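## Task

Get plate C51 read in the plate reader READER. First press the reader's STAGE key so the stage comes out. If some plate already sits on the stage, place it, with its lid still on, lying flat within the locators of recovery nest N6. Carry C51 from plate hotel H1 to regrip nest RG. Remove its lid and put that lid on lid park LP1, not upside down. Put C51 on the reader stage, flat within the locators, oriented so well A1 lies at the stage corner labelled A1. Press START and wait for the lamp to turn green again; after that the stage has to remain in, otherwise the read is lost. Every other plate in H1 must stay as it was. Nothing counts as done if it only stays in place because the robot is holding it. Finish with the gripper released and moved away.

## Robot and tools

ROBOT. One four-axis plate-handling arm: a vertical lift, a shoulder, an elbow and a wrist yaw, ending in a two-finger gripper that always stays level (it can turn about vertical but never tilt). The controlled point, end_effector_position, is midway between the two rubber finger pads, roughly 2 to 3 cm back from the fingertips. The fingertips never touch each other, so one tip can push a key while the other pushes a neighbouring key.

FRAMES. Reported poses are in the scene frame: origin on the table surface right under the arm's base, +z upward, +y to the left when facing along +x. Commanded offsets are instead expressed in the gripper's own axes: +x is the direction the fingers point, y is the direction they open and close, z is up. rz is rotation about the gripper's z, positive from +x toward +y.

THE ROW. Every motion uses a row of 5 numbers, each between -1 and 1, ordered dx, dy, dz, rz, opening. The first four are an offset, not an absolute pose: they are measured from the gripper pose shown in the most recent result that contains it (or, before any such result in the current scene, and for later calls within one reply, from where the robot is when the action begins). A value of 1.0 equals 0.6 m for dx, dy, dz and 180 degrees for rz. The fifth number, opening, is absolute: +1 is fully open (0.140 m between pads), -1 is closed, which still leaves a 0.066 m gap. Going fully open to closed needs at least about 0.6 s. Because offsets count from a measured pose, resending the same small offset into a rigid surface does not push harder, but into something that yields it goes further. Sending all zeros is not a pause; it drives the hand back to the reference pose.

TOOLS.
execute_actions: argument actions is a list holding zero or one item. Empty list: just returns the current state. An item with rows (1 to 15 rows) and optional steps (1 to 15, default 15) runs that many control steps of 1/30 s; each row is applied for one step, every row counted from the same reference pose, and the final row repeats if steps exceed rows. An item with only steps (up to 300) is a wait counted from the previous result, and the time you spend composing your reply is included. Optional pictures (true/false) chooses whether camera images come back; by default they do. A rejected call sends nothing to the robot.
move: target is one row as above; speed is the path's top speed in m/s, 0.002 to 0.5, default 0.25 (rotation capped at twice that in rad/s). The hand follows a straight path lasting 0.5 to 10 s; longer paths stop at 10 s short of the goal. Rotation takes the shorter direction. The opening is sent as the move begins. The path ignores obstacles, the hand lags and may overshoot the speed, especially with the arm almost straight. It ends when hand and fingers settle, or 5 s after the path ends. The extra 'move:' line gives the ending (done, off_target, moving, held, fault, and so on), the distance from target, and limits: paced means the sent pose was clipped, held means a safety check stopped some steps (after which motion can suddenly be fast).
wait: seconds from 0 to 10; the robot gets no new command.
zoom_image: camera is cam_head_left (896x504), cam_head_right (896x504) or cam_wrist (504x504); region is [x0, y0, x1, y1] in pixels from the top-left, at most 504 by 504.
finished_scene: scene is the number of the current scene; this is final, it grades the scene and loads the next task.

RESULTS. The state line reports end_effector_position in metres and end_effector_quat_wxyz (less accurate at long reach). Joint positions lists lift (m, 0 to 0.55), shoulder (-2 to 2 rad), elbow (-2.8 to 2.8), wrist yaw (-12.566 to 12.566), then pad gap in m. grip_measured is the finger opening on the command scale, possibly off by about 1 mm. Hand target shows where the controller is currently heading. HELD marks steps where part of your row was withheld; a 'pose unreachable' line means the clearance check altered or blocked the command. Each step the command is clipped to within 70 mm and 16 degrees of the measured pose, so after an action the arm only continues to the last clipped pose; check and send the remainder.

GRIPPING AND FORCE. To hold something, command an opening about 0.04 below grip_measured; a smaller margin grips more gently. Pads push at most about 18 N each; a fast close can squeeze harder. Faster moves and targets set deeper past a contact hit and press harder. Load limits: lift 53.4 N, shoulder 8.01 N m, elbow 4 N m, wrist yaw 1.33 N m, held weight included; reaching one freezes the arm for 10 s. Keep the elbow at least 0.4 rad away from 0 or the arm may fold and fault. Holding loads warms the motors; MOTOR HOT appears from 85 °C, and at 100 °C an OVER-TEMPERATURE FAULT brakes the arm until cool. The simulation keeps running while you think.

READER AND DECK. On READER, STAGE is the lower key and START sits above it; push a key straight in until it switches. STAGE toggles the stage out or in; START runs a read and retracts an extended stage. Never move the stage while a plate on it is not seated in its locators, or retract it while a lid on it is not resting on a seated plate: that fails the task. Hotel H1 has 6 slots, numbered from 1 at the bottom; a plate is home when flat on its shelf prongs, behind both front pins and between the side pins, short end facing out. A plate showing a blank end is stored reversed; you may pull it to read its label but must return it the same way round. On labelled plates, well A1 is at the labelled short end, in the corner far from the labelled long side. Deck labels identify the hotel, lid park and nests. Never drop, slam or knock anything off the table.

Each tool is called after "Call:" by a JSON object that holds its "method" and its "body".

## Session

Call:
{"method": "execute_actions", "body": {"actions": []}}

Scene clock: 0.00 s of 7000.00 s.
end_effector_position=(+0.5064, -0.2325, +0.5048) grip_measured=+0.99 end_effector_quat_wxyz=(+0.677, +0.000, +0.000, +0.736)
Joint positions: [ 0.5   -0.611  2.674 -0.411  0.139]
Motor temperatures (°C, as the motors report them): [31 28 26 26]
Hand target: +0.506, -0.232, +0.505; +0.677, +0.000, +0.000, +0.736

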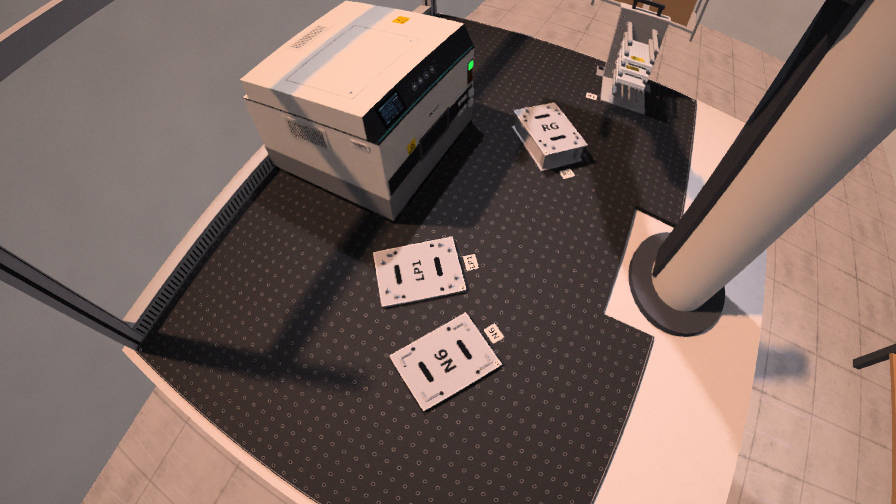

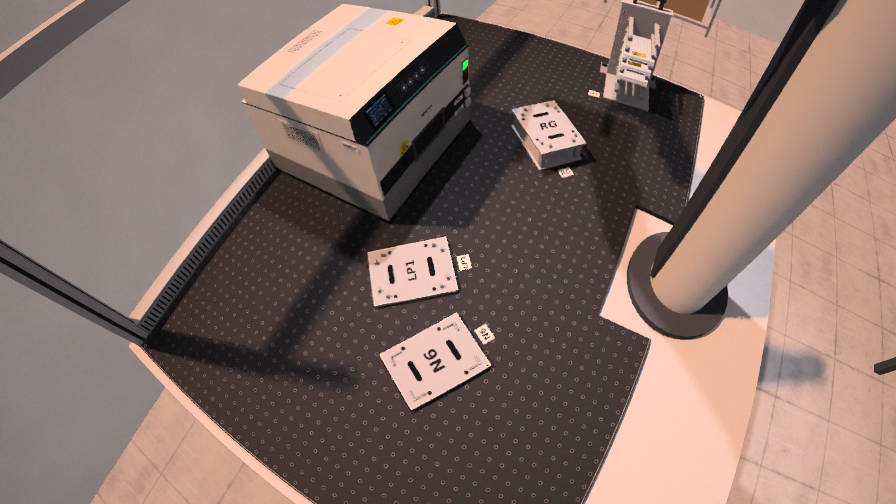

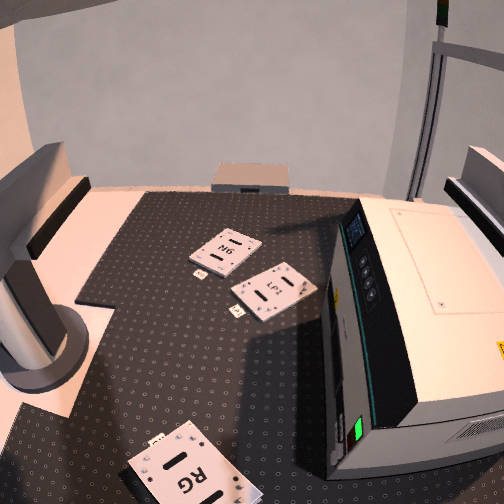

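Call:
{"method": "move", "body": {"target": [0.235,0.158,-0.425,-0.5265,1]}}

Scene clock: 11.67 s of 7000.00 s.
end_effector_position=(+0.4006, -0.0995, +0.2498) grip_measured=+0.99 end_effector_quat_wxyz=(+1.000, +0.000, +0.000, -0.000)
Joint positions: [ 0.245  0.167  0.487 -0.655  0.139]
Motor temperatures (°C, as the motors report them): [31 28 26 26]
Hand target: +0.401, -0.100, +0.250; +1.000, +0.000, +0.000, -0.000
Off the commanded pose: 0.000 m, 0 deg.
After step 90, 5.00 s passed at rest.
move: done
camera_calibration (this result's frames):
cam_wrist: T_world_to_cam=[[-0.0064057, -0.999976, 0.00251812, -0.0890412], [-0.603108, 0.00185478, -0.797658, 0.428666], [0.797634, -0.00662825, -0.603105, -0.0738756], [0, 0, 0, 1]] pos_world=[0.316887, -0.0903238, 0.297598]

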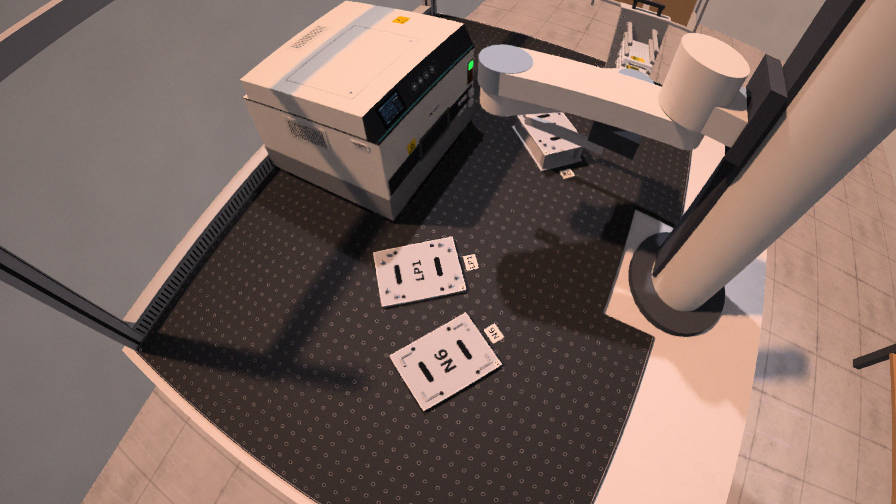

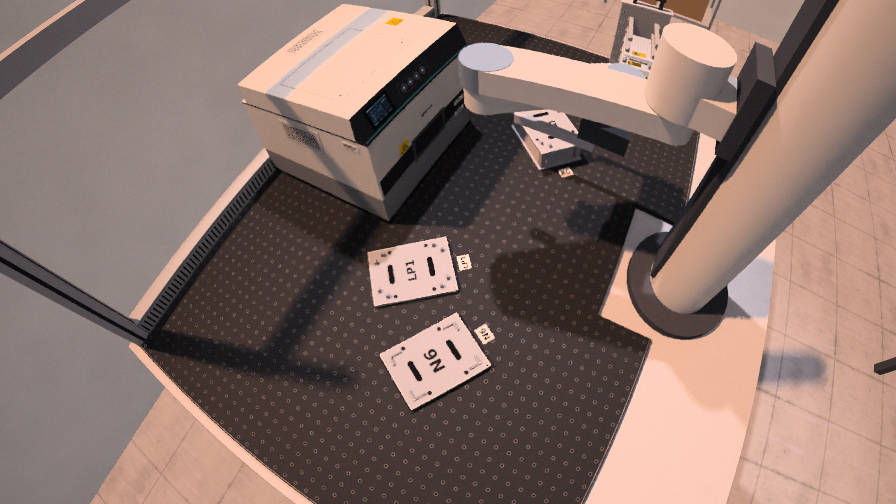

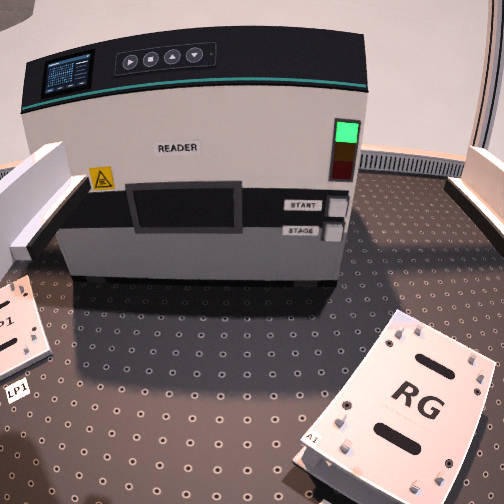

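Call:
{"method": "move", "body": {"target": [0.18,-0.21,-0.22,0,-1]}}

Scene clock: 22.60 s of 7000.00 s.
end_effector_position=(+0.5084, -0.2256, +0.1178) grip_measured=-1.00 end_effector_quat_wxyz=(+1.000, +0.000, +0.000, -0.000)
Joint positions: [ 0.113 -0.006  1.208 -1.202  0.066]
Motor temperatures (°C, as the motors report them): [31 28 26 26]
Hand target: +0.508, -0.226, +0.118; +1.000, +0.000, +0.000, -0.000
Off the commanded pose: 0.000 m, 0 deg.
After step 90, 6.67 s passed at rest.
move: done
camera_calibration (this result's frames):
cam_wrist: T_world_to_cam=[[-0.00591825, -0.999979, 0.00251812, -0.214386], [-0.603109, 0.00156079, -0.797658, 0.388556], [0.797637, -0.00623944, -0.603105, -0.240275], [0, 0, 0, 1]] pos_world=[0.424724, -0.216487, 0.165563]

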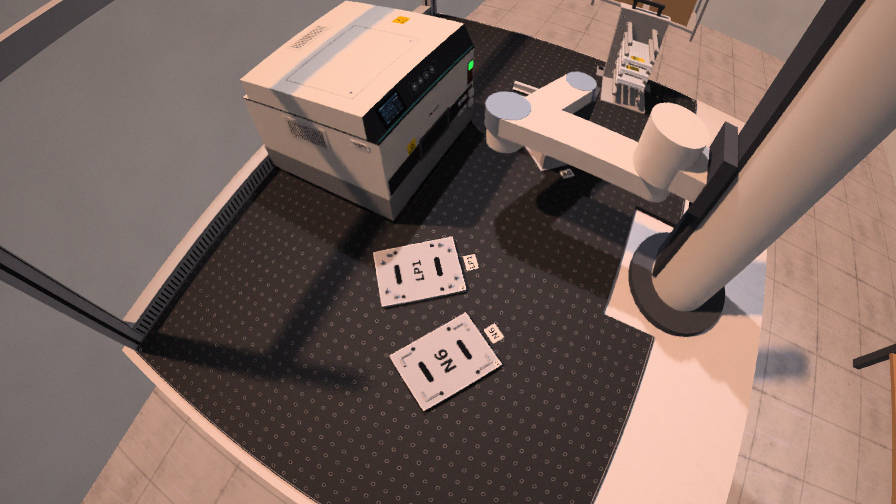

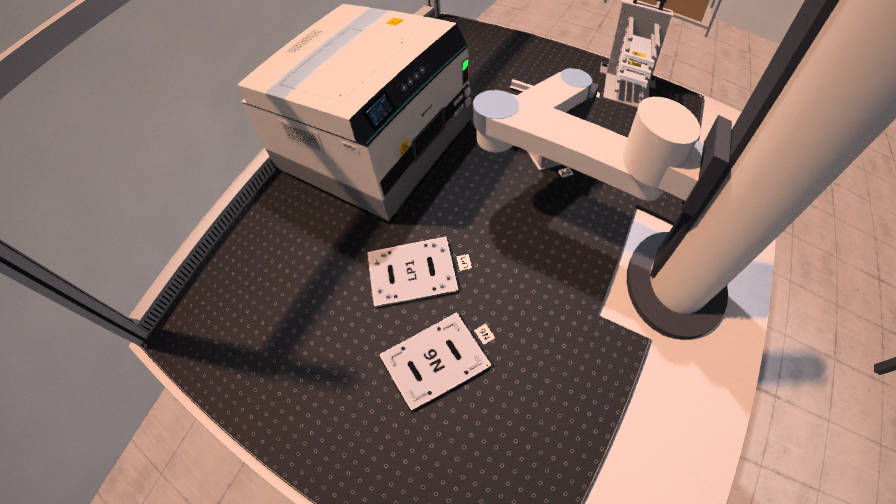

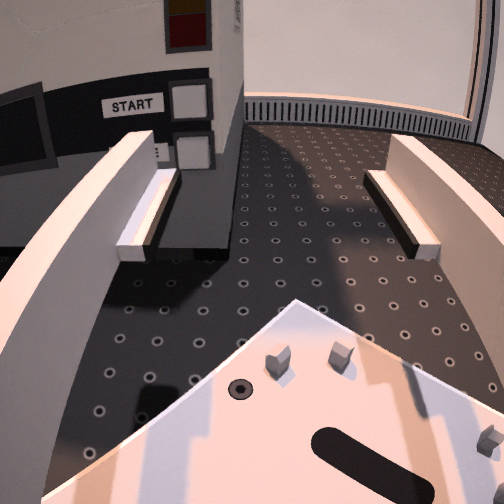

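Call:
{"method": "move", "body": {"target": [0.1,-0.008,-0.041,0,-1], "speed": 0.1}}

Call:
{"method": "move", "body": {"target": [0.03,0,0,0,-1], "speed": 0.015}}

Scene clock: 29.97 s of 7000.00 s.
end_effector_position=(+0.5685, -0.2304, +0.0931) grip_measured=-1.00 end_effector_quat_wxyz=(+1.000, +0.000, +0.000, +0.000)
Joint positions: [ 0.088  0.029  1.432 -1.46   0.066]
Motor temperatures (°C, as the motors report them): [31 28 26 26]
Hand target: +0.568, -0.231, +0.093; +1.000, +0.000, +0.000, -0.000
Off the commanded pose: 0.000 m, 0 deg.
After step 90, 3.43 s passed at rest.
move: done
camera_calibration (this result's frames):
cam_wrist: T_world_to_cam=[[-0.00517533, -0.999983, 0.00251812, -0.219107], [-0.60311, 0.00111271, -0.797658, 0.405058], [0.797642, -0.00564684, -0.603105, -0.302968], [0, 0, 0, 1]] pos_world=[0.48482, -0.221265, 0.140928]

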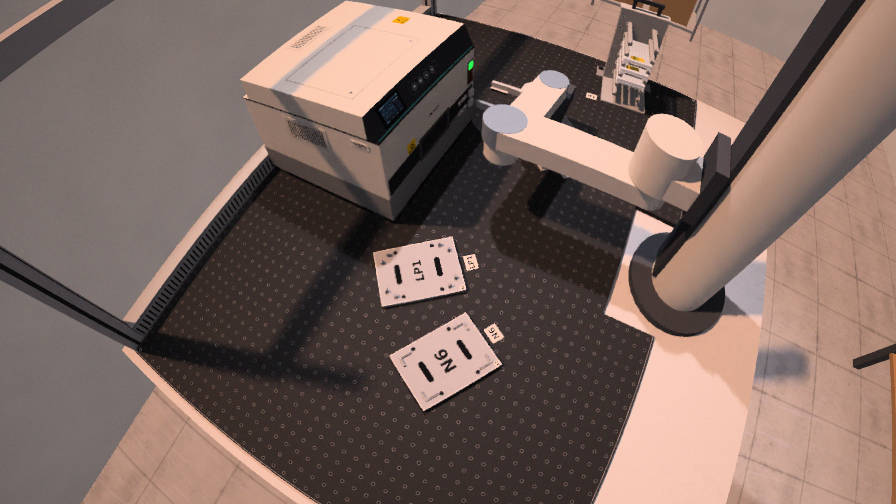

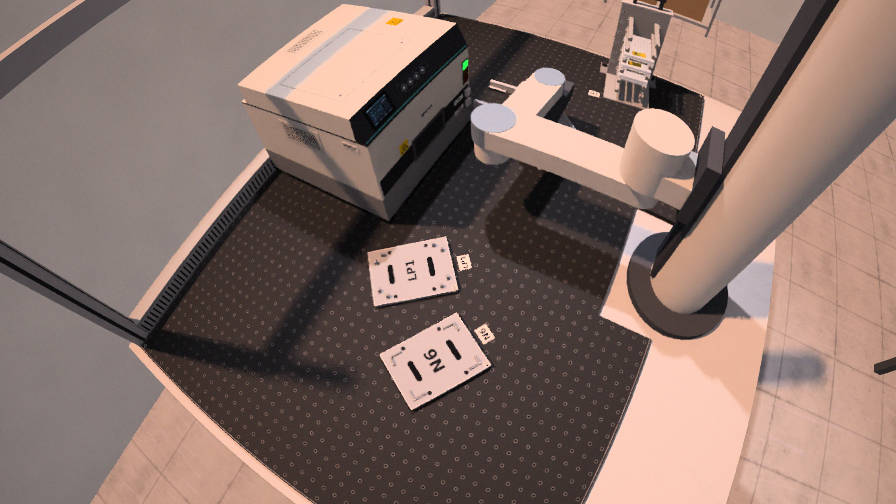

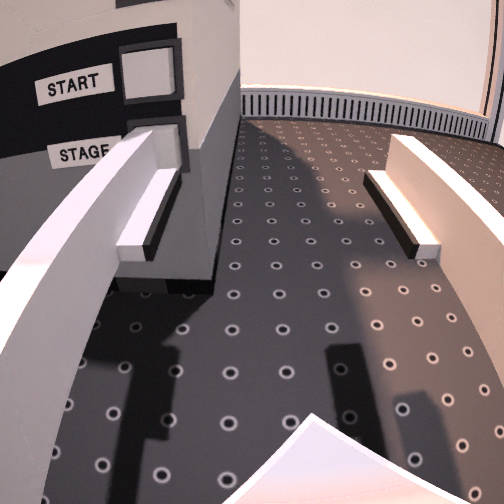

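Scene clock: 31.40 s of 7000.00 s.
end_effector_position=(+0.5860, -0.2305, +0.0931) grip_measured=-1.00 end_effector_quat_wxyz=(+1.000, +0.000, +0.000, +0.000)
Joint positions: [ 0.088  0.033  1.501 -1.534  0.066]
Motor temperatures (°C, as the motors report them): [31 28 26 26]
Hand target: +0.587, -0.230, +0.093; +1.000, +0.000, +0.000, +0.000
Off the commanded pose: 0.001 m, 0 deg.
move: done
camera_calibration (this result's frames):
cam_wrist: T_world_to_cam=[[-0.00526436, -0.999983, 0.00251812, -0.219128], [-0.60311, 0.00116641, -0.797658, 0.415614], [0.797641, -0.00571786, -0.603105, -0.316929], [0, 0, 0, 1]] pos_world=[0.502303, -0.221421, 0.140928]

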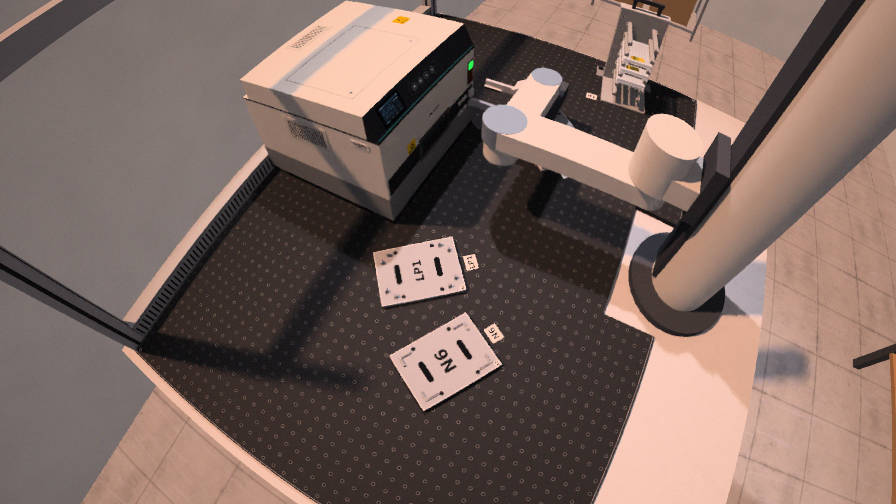

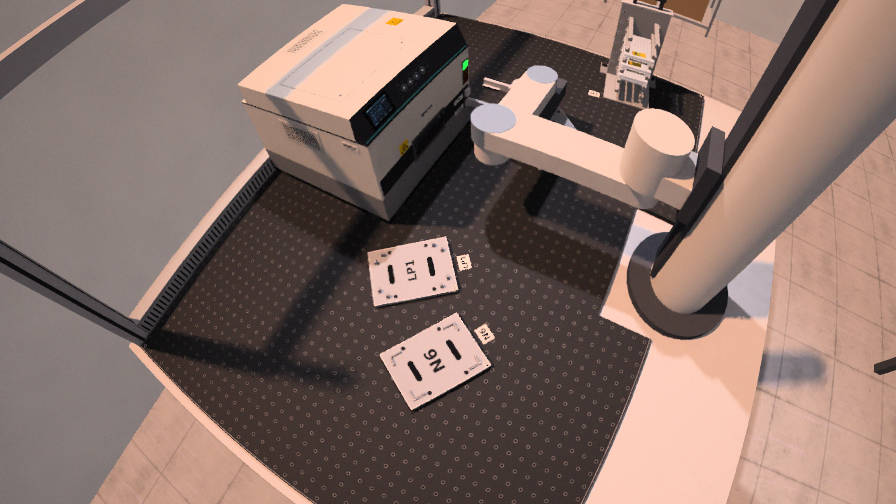

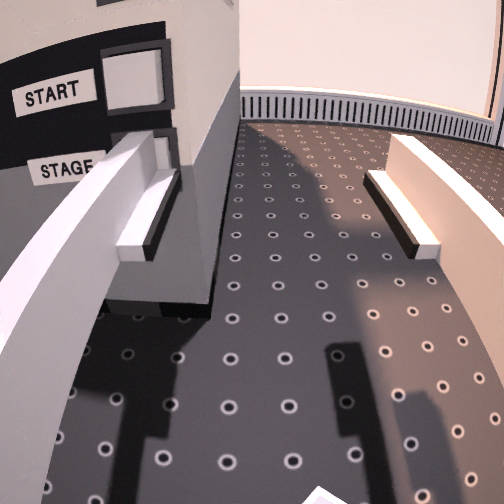

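Finger top may catch the bezel; lower slightly while advancing.

Call:
{"method": "move", "body": {"target": [0.008,0,-0.007,0,-1], "speed": 0.01}}

Scene clock: 44.60 s of 7000.00 s.
end_effector_position=(+0.5875, -0.2310, +0.0892) grip_measured=-1.00 end_effector_quat_wxyz=(+1.000, +0.000, +0.000, +0.001)
Joint positions: [ 0.084  0.031  1.509 -1.538  0.066]
Motor temperatures (°C, as the motors report them): [31 28 26 26]
Hand target: +0.588, -0.231, +0.089; +1.000, +0.000, +0.000, +0.001
Off the commanded pose: 0.003 m, 0 deg.
TORQUE FAULT: the external load on joint 4 (wrist yaw) reached its load limit, and the arm stopped for 10 seconds. The arm's remaining commands of this call were not run. The arm holds where it stopped, with its grip as last carried out, and accepts commands again: back off and push less far. The arm stops again, at the same cost, whenever a joint's load reaches its limit.
move: fault
camera_calibration (this result's frames):
cam_wrist: T_world_to_cam=[[-0.00360429, -0.99999, 0.00251812, -0.220529], [-0.603111, 0.000165189, -0.797658, 0.413127], [0.797649, -0.00439369, -0.603105, -0.320163], [0, 0, 0, 1]] pos_world=[0.503744, -0.222002, 0.136997]

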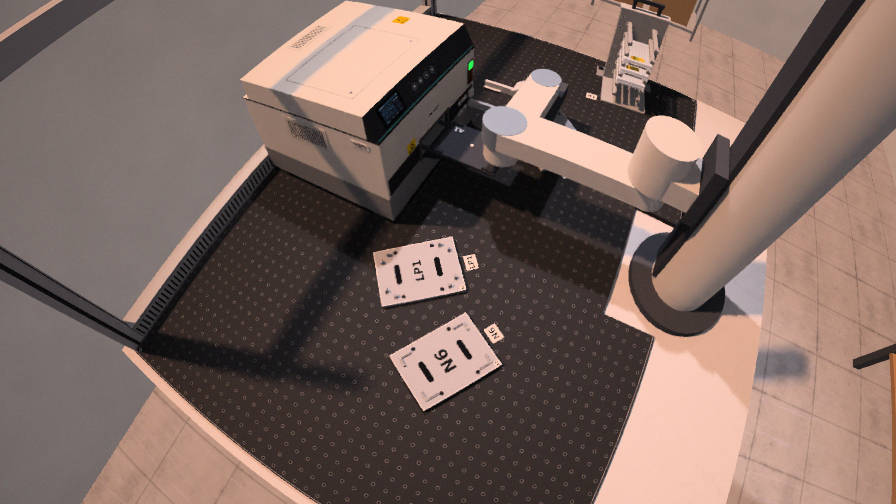

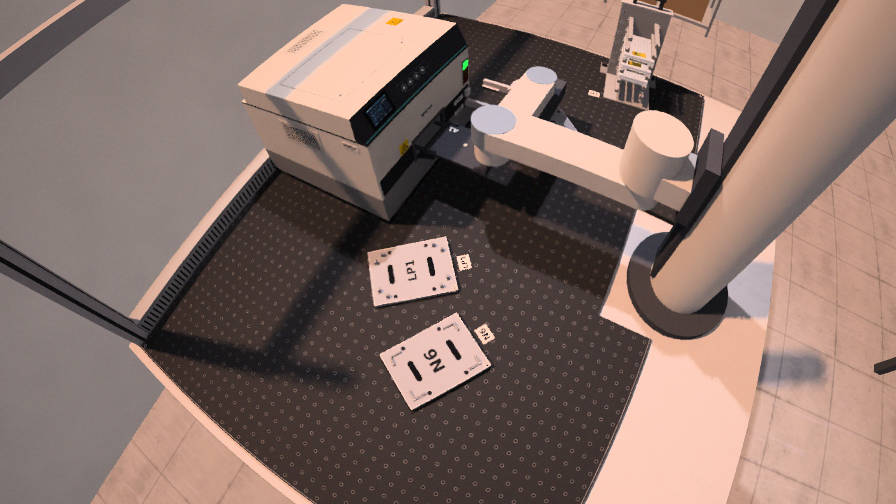

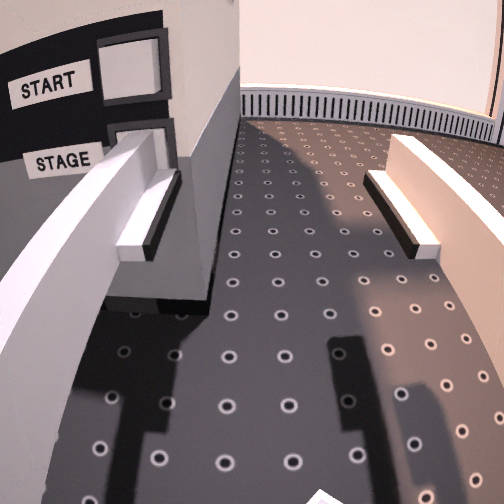

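Call:
{"method": "move", "body": {"target": [-0.05,0,0.02,0,-1], "speed": 0.1}}

Call:
{"method": "move", "body": {"target": [-0.17,0.33,0.3,0,0.2]}}

Call:
{"method": "move", "body": {"target": [-0.12,-0.3,0.05,-0.4,0.2]}}

Scene clock: 48.20 s of 7000.00 s.
end_effector_position=(+0.5574, -0.2311, +0.1012) grip_measured=-1.00 end_effector_quat_wxyz=(+1.000, +0.000, +0.000, +0.001)
Joint positions: [ 0.096  0.021  1.393 -1.412  0.066]
Motor temperatures (°C, as the motors report them): [31 28 26 26]
Hand target: +0.557, -0.231, +0.101; +1.000, +0.000, +0.000, +0.001
Off the commanded pose: 0.000 m, 0 deg.
move: done
camera_calibration (this result's frames):
cam_wrist: T_world_to_cam=[[-0.00426824, -0.999988, 0.00251812, -0.220447], [-0.60311, 0.000565634, -0.797658, 0.404675], [0.797646, -0.0049233, -0.603105, -0.289029], [0, 0, 0, 1]] pos_world=[0.473665, -0.222096, 0.149032]

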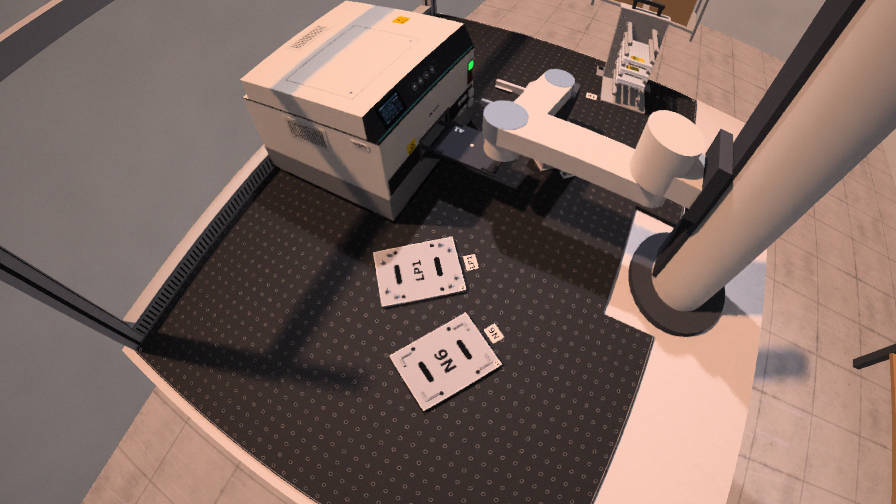

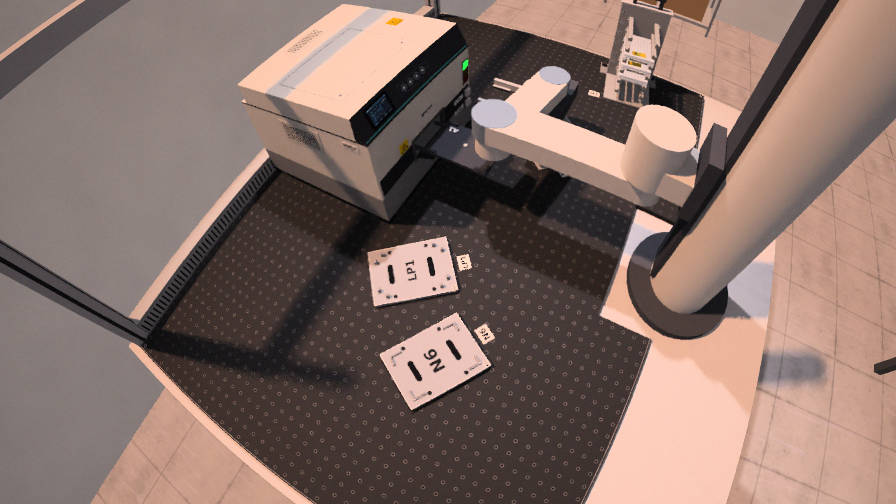

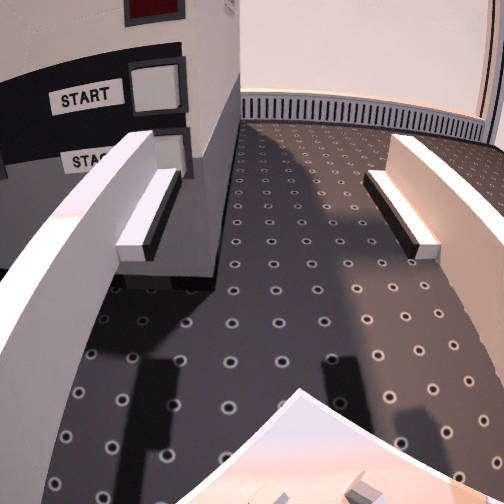

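Scene clock: 49.80 s of 7000.00 s.
end_effector_position=(+0.4553, -0.0331, +0.2813) grip_measured=+0.20 end_effector_quat_wxyz=(+1.000, +0.000, +0.000, +0.001)
Joint positions: [ 0.276  0.797  0.541 -1.336  0.11 ]
Motor temperatures (°C, as the motors report them): [31 28 26 26]
Hand target: +0.455, -0.033, +0.281; +1.000, +0.000, +0.000, +0.001
Off the commanded pose: 0.000 m, 0 deg.
move: done
camera_calibration (this result's frames):
cam_wrist: T_world_to_cam=[[-0.00397112, -0.999989, 0.00251812, -0.0234243], [-0.603111, 0.000386434, -0.797658, 0.486586], [0.797648, -0.0046863, -0.603105, -0.0980274], [0, 0, 0, 1]] pos_world=[0.371563, -0.0240715, 0.329067]

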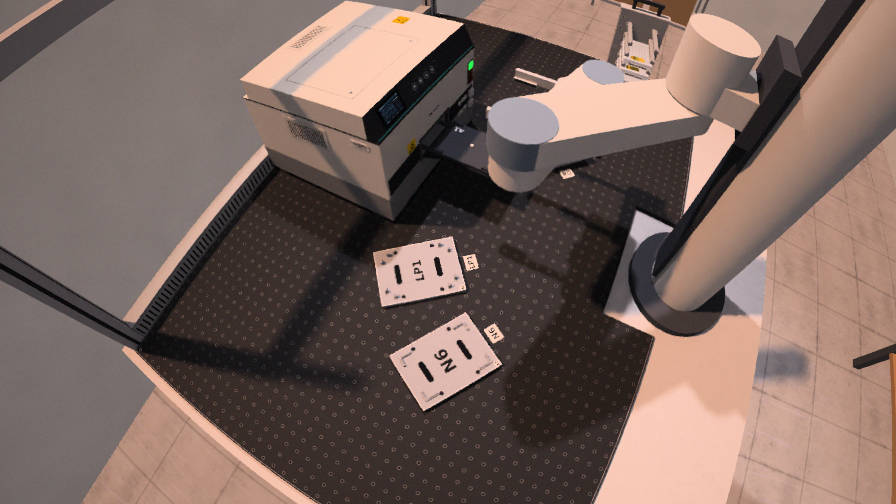

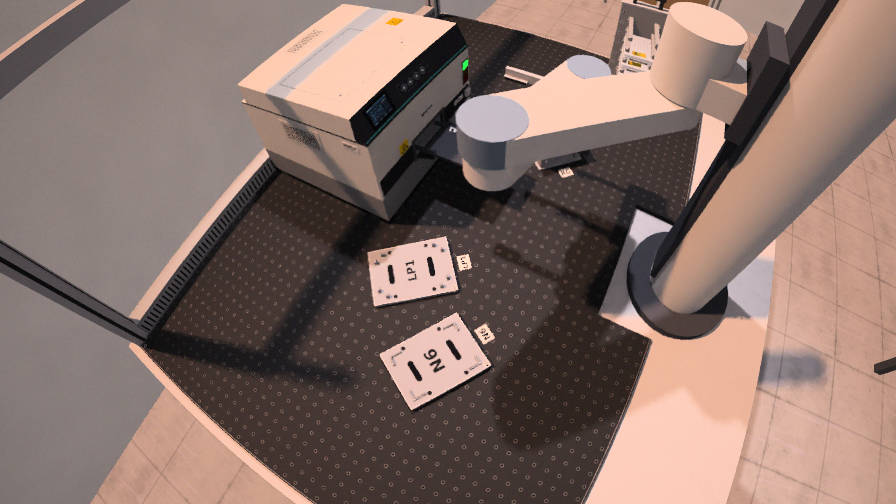

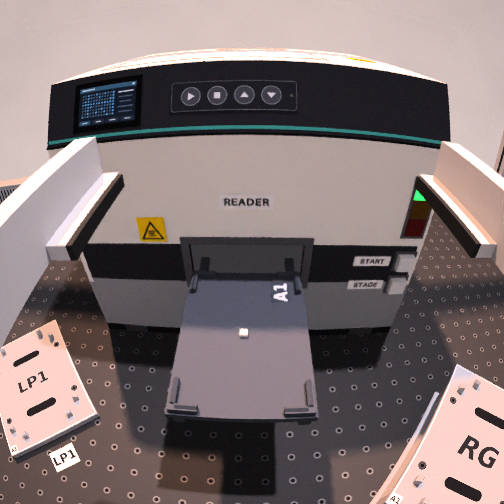

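Scene clock: 52.63 s of 7000.00 s.
end_effector_position=(+0.3835, -0.2132, +0.3113) grip_measured=+0.20 end_effector_quat_wxyz=(+0.810, +0.000, +0.000, -0.587)
Joint positions: [ 0.306  0.56   0.705 -2.52   0.11 ]
Motor temperatures (°C, as the motors report them): [31 28 26 26]
Hand target: +0.384, -0.213, +0.311; +0.809, +0.000, +0.000, -0.587
Off the commanded pose: 0.000 m, 0 deg.
move: done
camera_calibration (this result's frames):
cam_wrist: T_world_to_cam=[[-0.952219, -0.305405, 0.00251812, 0.307846], [-0.186105, 0.573679, -0.797658, 0.429603], [0.242164, -0.760013, -0.603105, 0.0284583], [0, 0, 0, 1]] pos_world=[0.366197, -0.130808, 0.359064]

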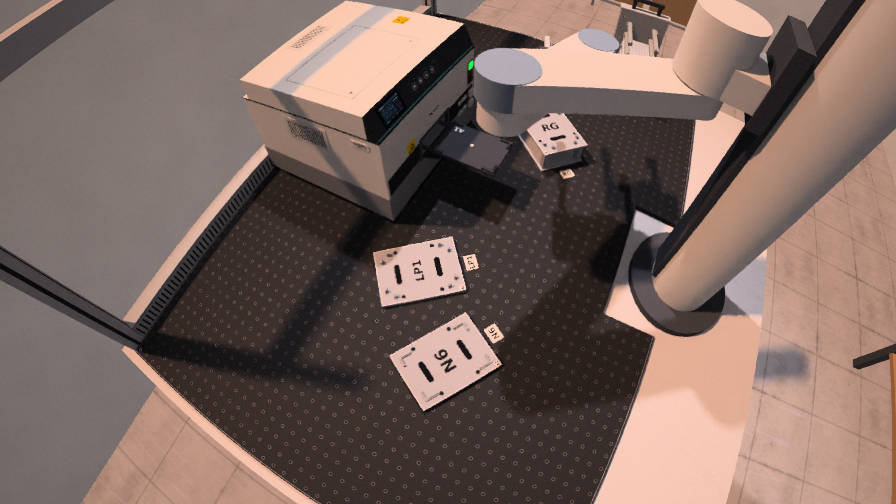

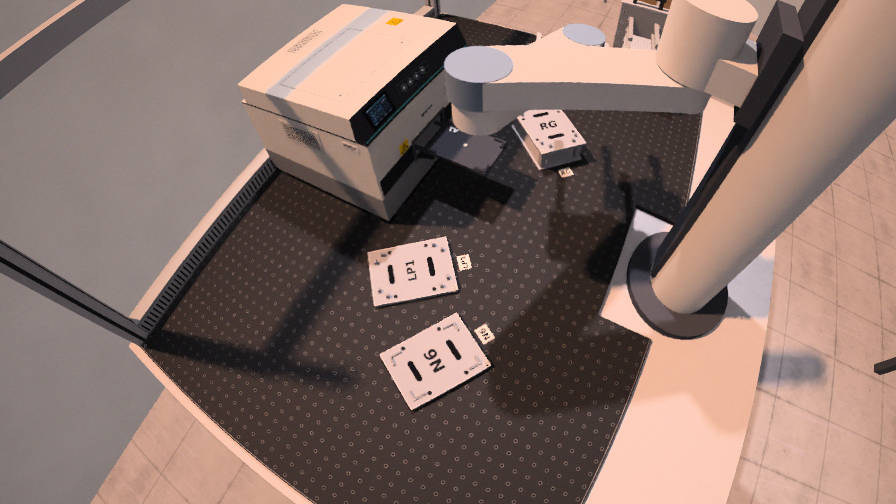

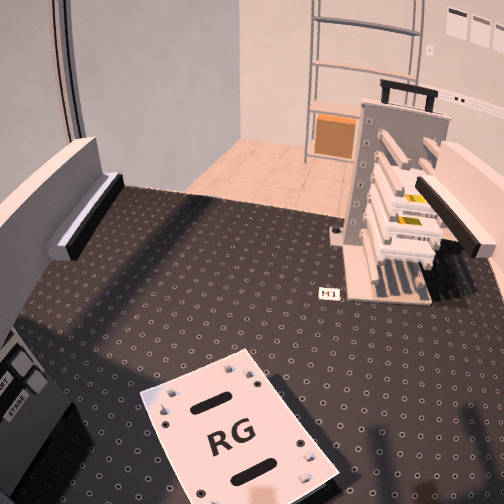

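Call:
{"method": "move", "body": {"target": [0.165,-0.325,-0.1,-0.045,0.2]}}

Scene clock: 57.57 s of 7000.00 s.
end_effector_position=(+0.2288, -0.3679, +0.2512) grip_measured=+0.20 end_effector_quat_wxyz=(+0.766, +0.000, +0.000, -0.643)
Joint positions: [ 0.246 -0.485  0.912 -1.824  0.11 ]
Motor temperatures (°C, as the motors report them): [31 28 26 26]
Hand target: +0.229, -0.368, +0.251; +0.766, +0.000, +0.000, -0.643
Off the commanded pose: 0.000 m, 0 deg.
After step 90, 0.53 s passed at rest.
move: done
camera_calibration (this result's frames):
cam_wrist: T_world_to_cam=[[-0.985701, -0.168487, 0.00251812, 0.171408], [-0.103596, 0.594147, -0.797658, 0.430287], [0.132898, -0.786512, -0.603105, -0.0725582], [0, 0, 0, 1]] pos_world=[0.223176, -0.283841, 0.299029]

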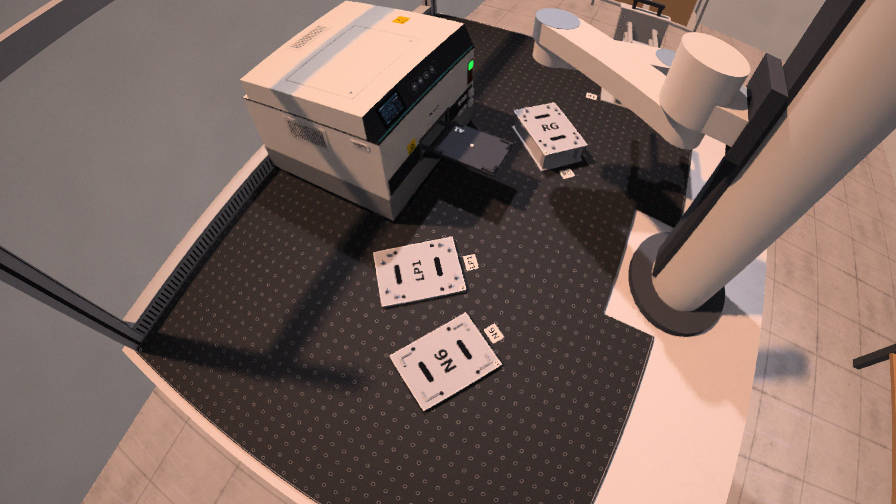

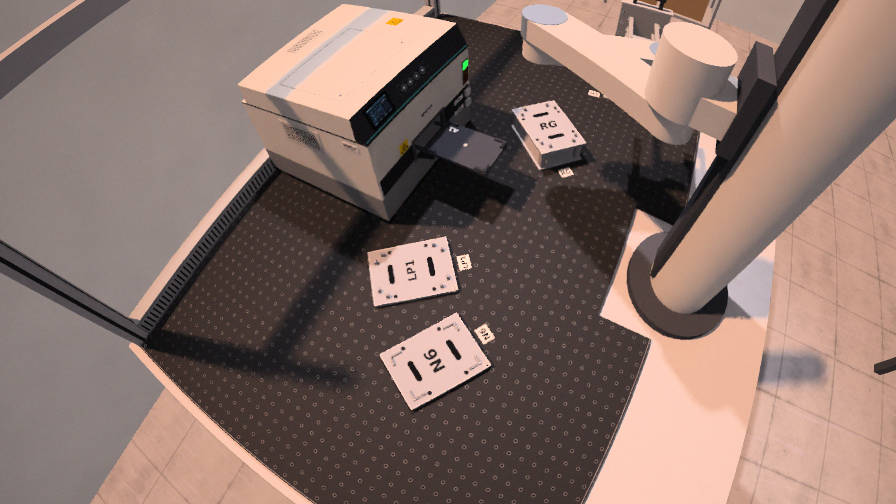

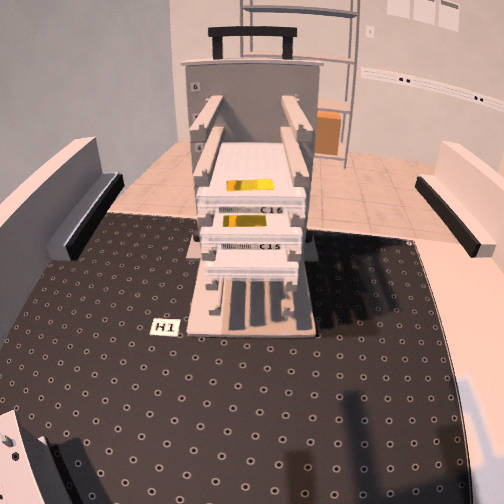

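Call:
{"method": "move", "body": {"target": [0.1,0.011,-0.235,0,0.2]}}

Scene clock: 60.73 s of 7000.00 s.
end_effector_position=(+0.2458, -0.4258, +0.1102) grip_measured=+0.20 end_effector_quat_wxyz=(+0.766, +0.000, +0.000, -0.642)
Joint positions: [ 0.105 -0.546  1.182 -2.032  0.11 ]
Motor temperatures (°C, as the motors report them): [31 28 26 26]
Hand target: +0.246, -0.426, +0.110; +0.766, +0.000, +0.000, -0.643
Off the commanded pose: 0.000 m, 0 deg.
move: done
camera_calibration (this result's frames):
cam_wrist: T_world_to_cam=[[-0.985602, -0.169062, 0.00251812, 0.178511], [-0.103942, 0.594086, -0.797658, 0.354049], [0.133358, -0.786435, -0.603105, -0.205547], [0, 0, 0, 1]] pos_world=[0.240152, -0.341805, 0.157994]

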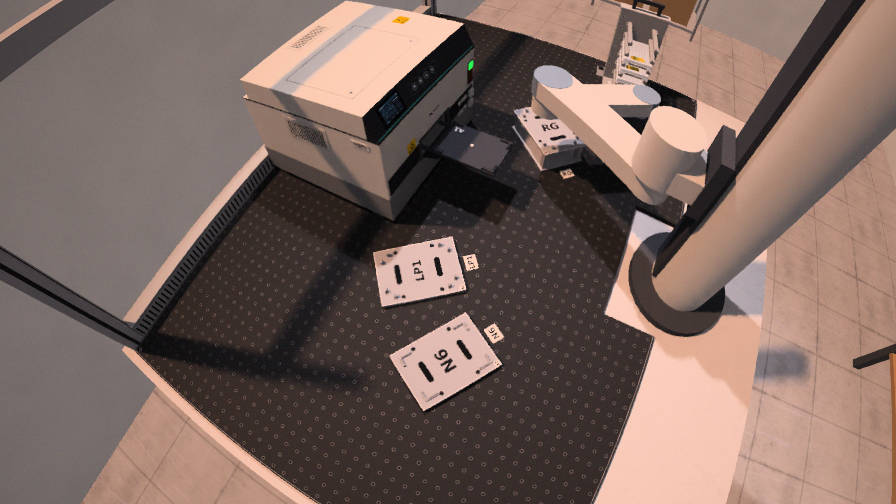

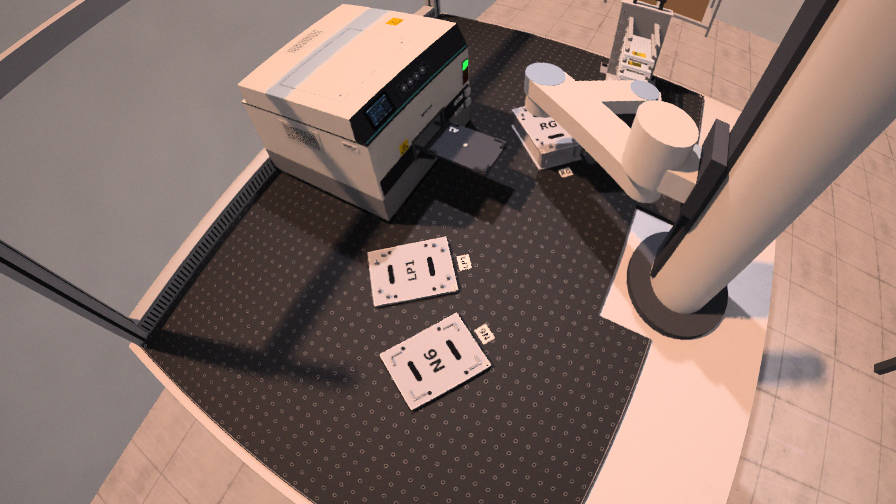

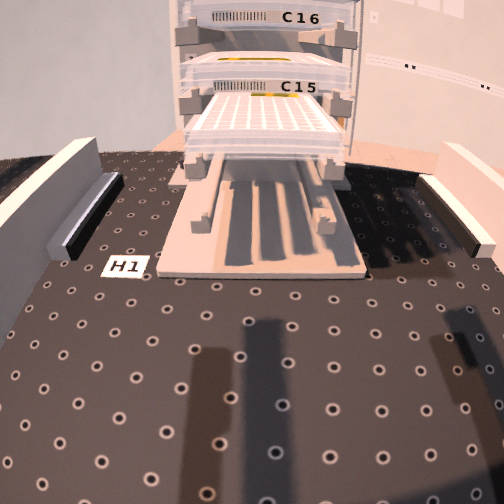

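Call:
{"method": "move", "body": {"target": [0.14,0,-0.025,0,0.2], "speed": 0.1}}

Scene clock: 65.73 s of 7000.00 s.
end_effector_position=(+0.2604, -0.5085, +0.0952) grip_measured=+0.20 end_effector_quat_wxyz=(+0.766, +0.000, +0.000, -0.642)
Joint positions: [ 0.09  -0.715  1.609 -2.289  0.11 ]
Motor temperatures (°C, as the motors report them): [31 28 26 26]
Hand target: +0.260, -0.509, +0.095; +0.766, +0.000, +0.000, -0.642
Off the commanded pose: 0.000 m, 0 deg.
After step 90, 0.87 s passed at rest.
move: done
camera_calibration (this result's frames):
cam_wrist: T_world_to_cam=[[-0.985544, -0.169403, 0.00251812, 0.178814], [-0.104148, 0.59405, -0.797658, 0.392755], [0.133629, -0.786389, -0.603105, -0.281652], [0, 0, 0, 1]] pos_world=[0.25477, -0.424512, 0.142967]

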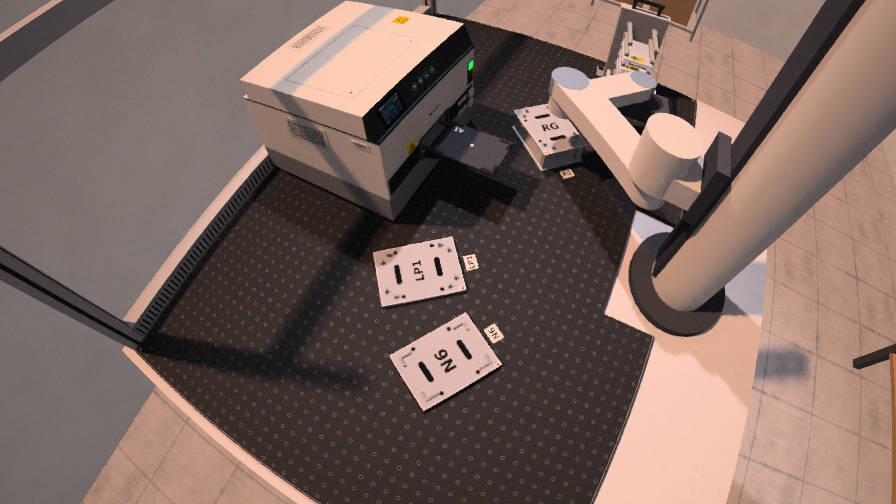

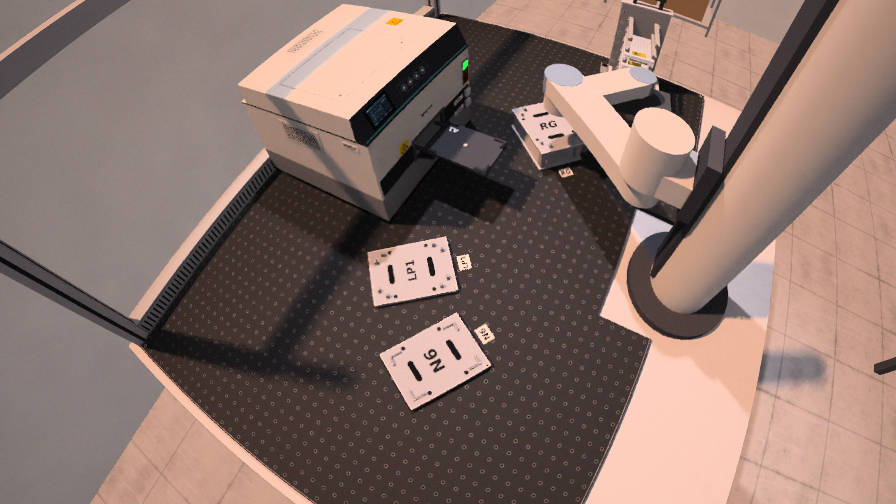

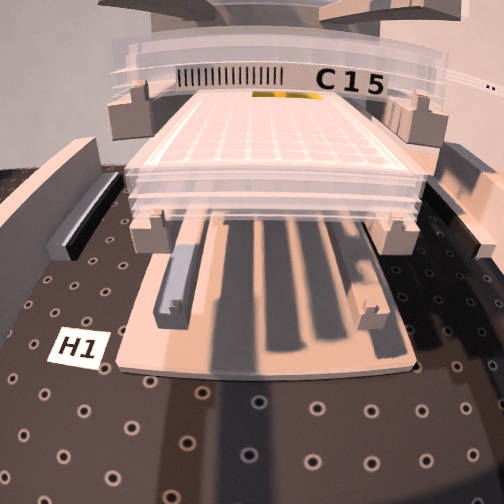

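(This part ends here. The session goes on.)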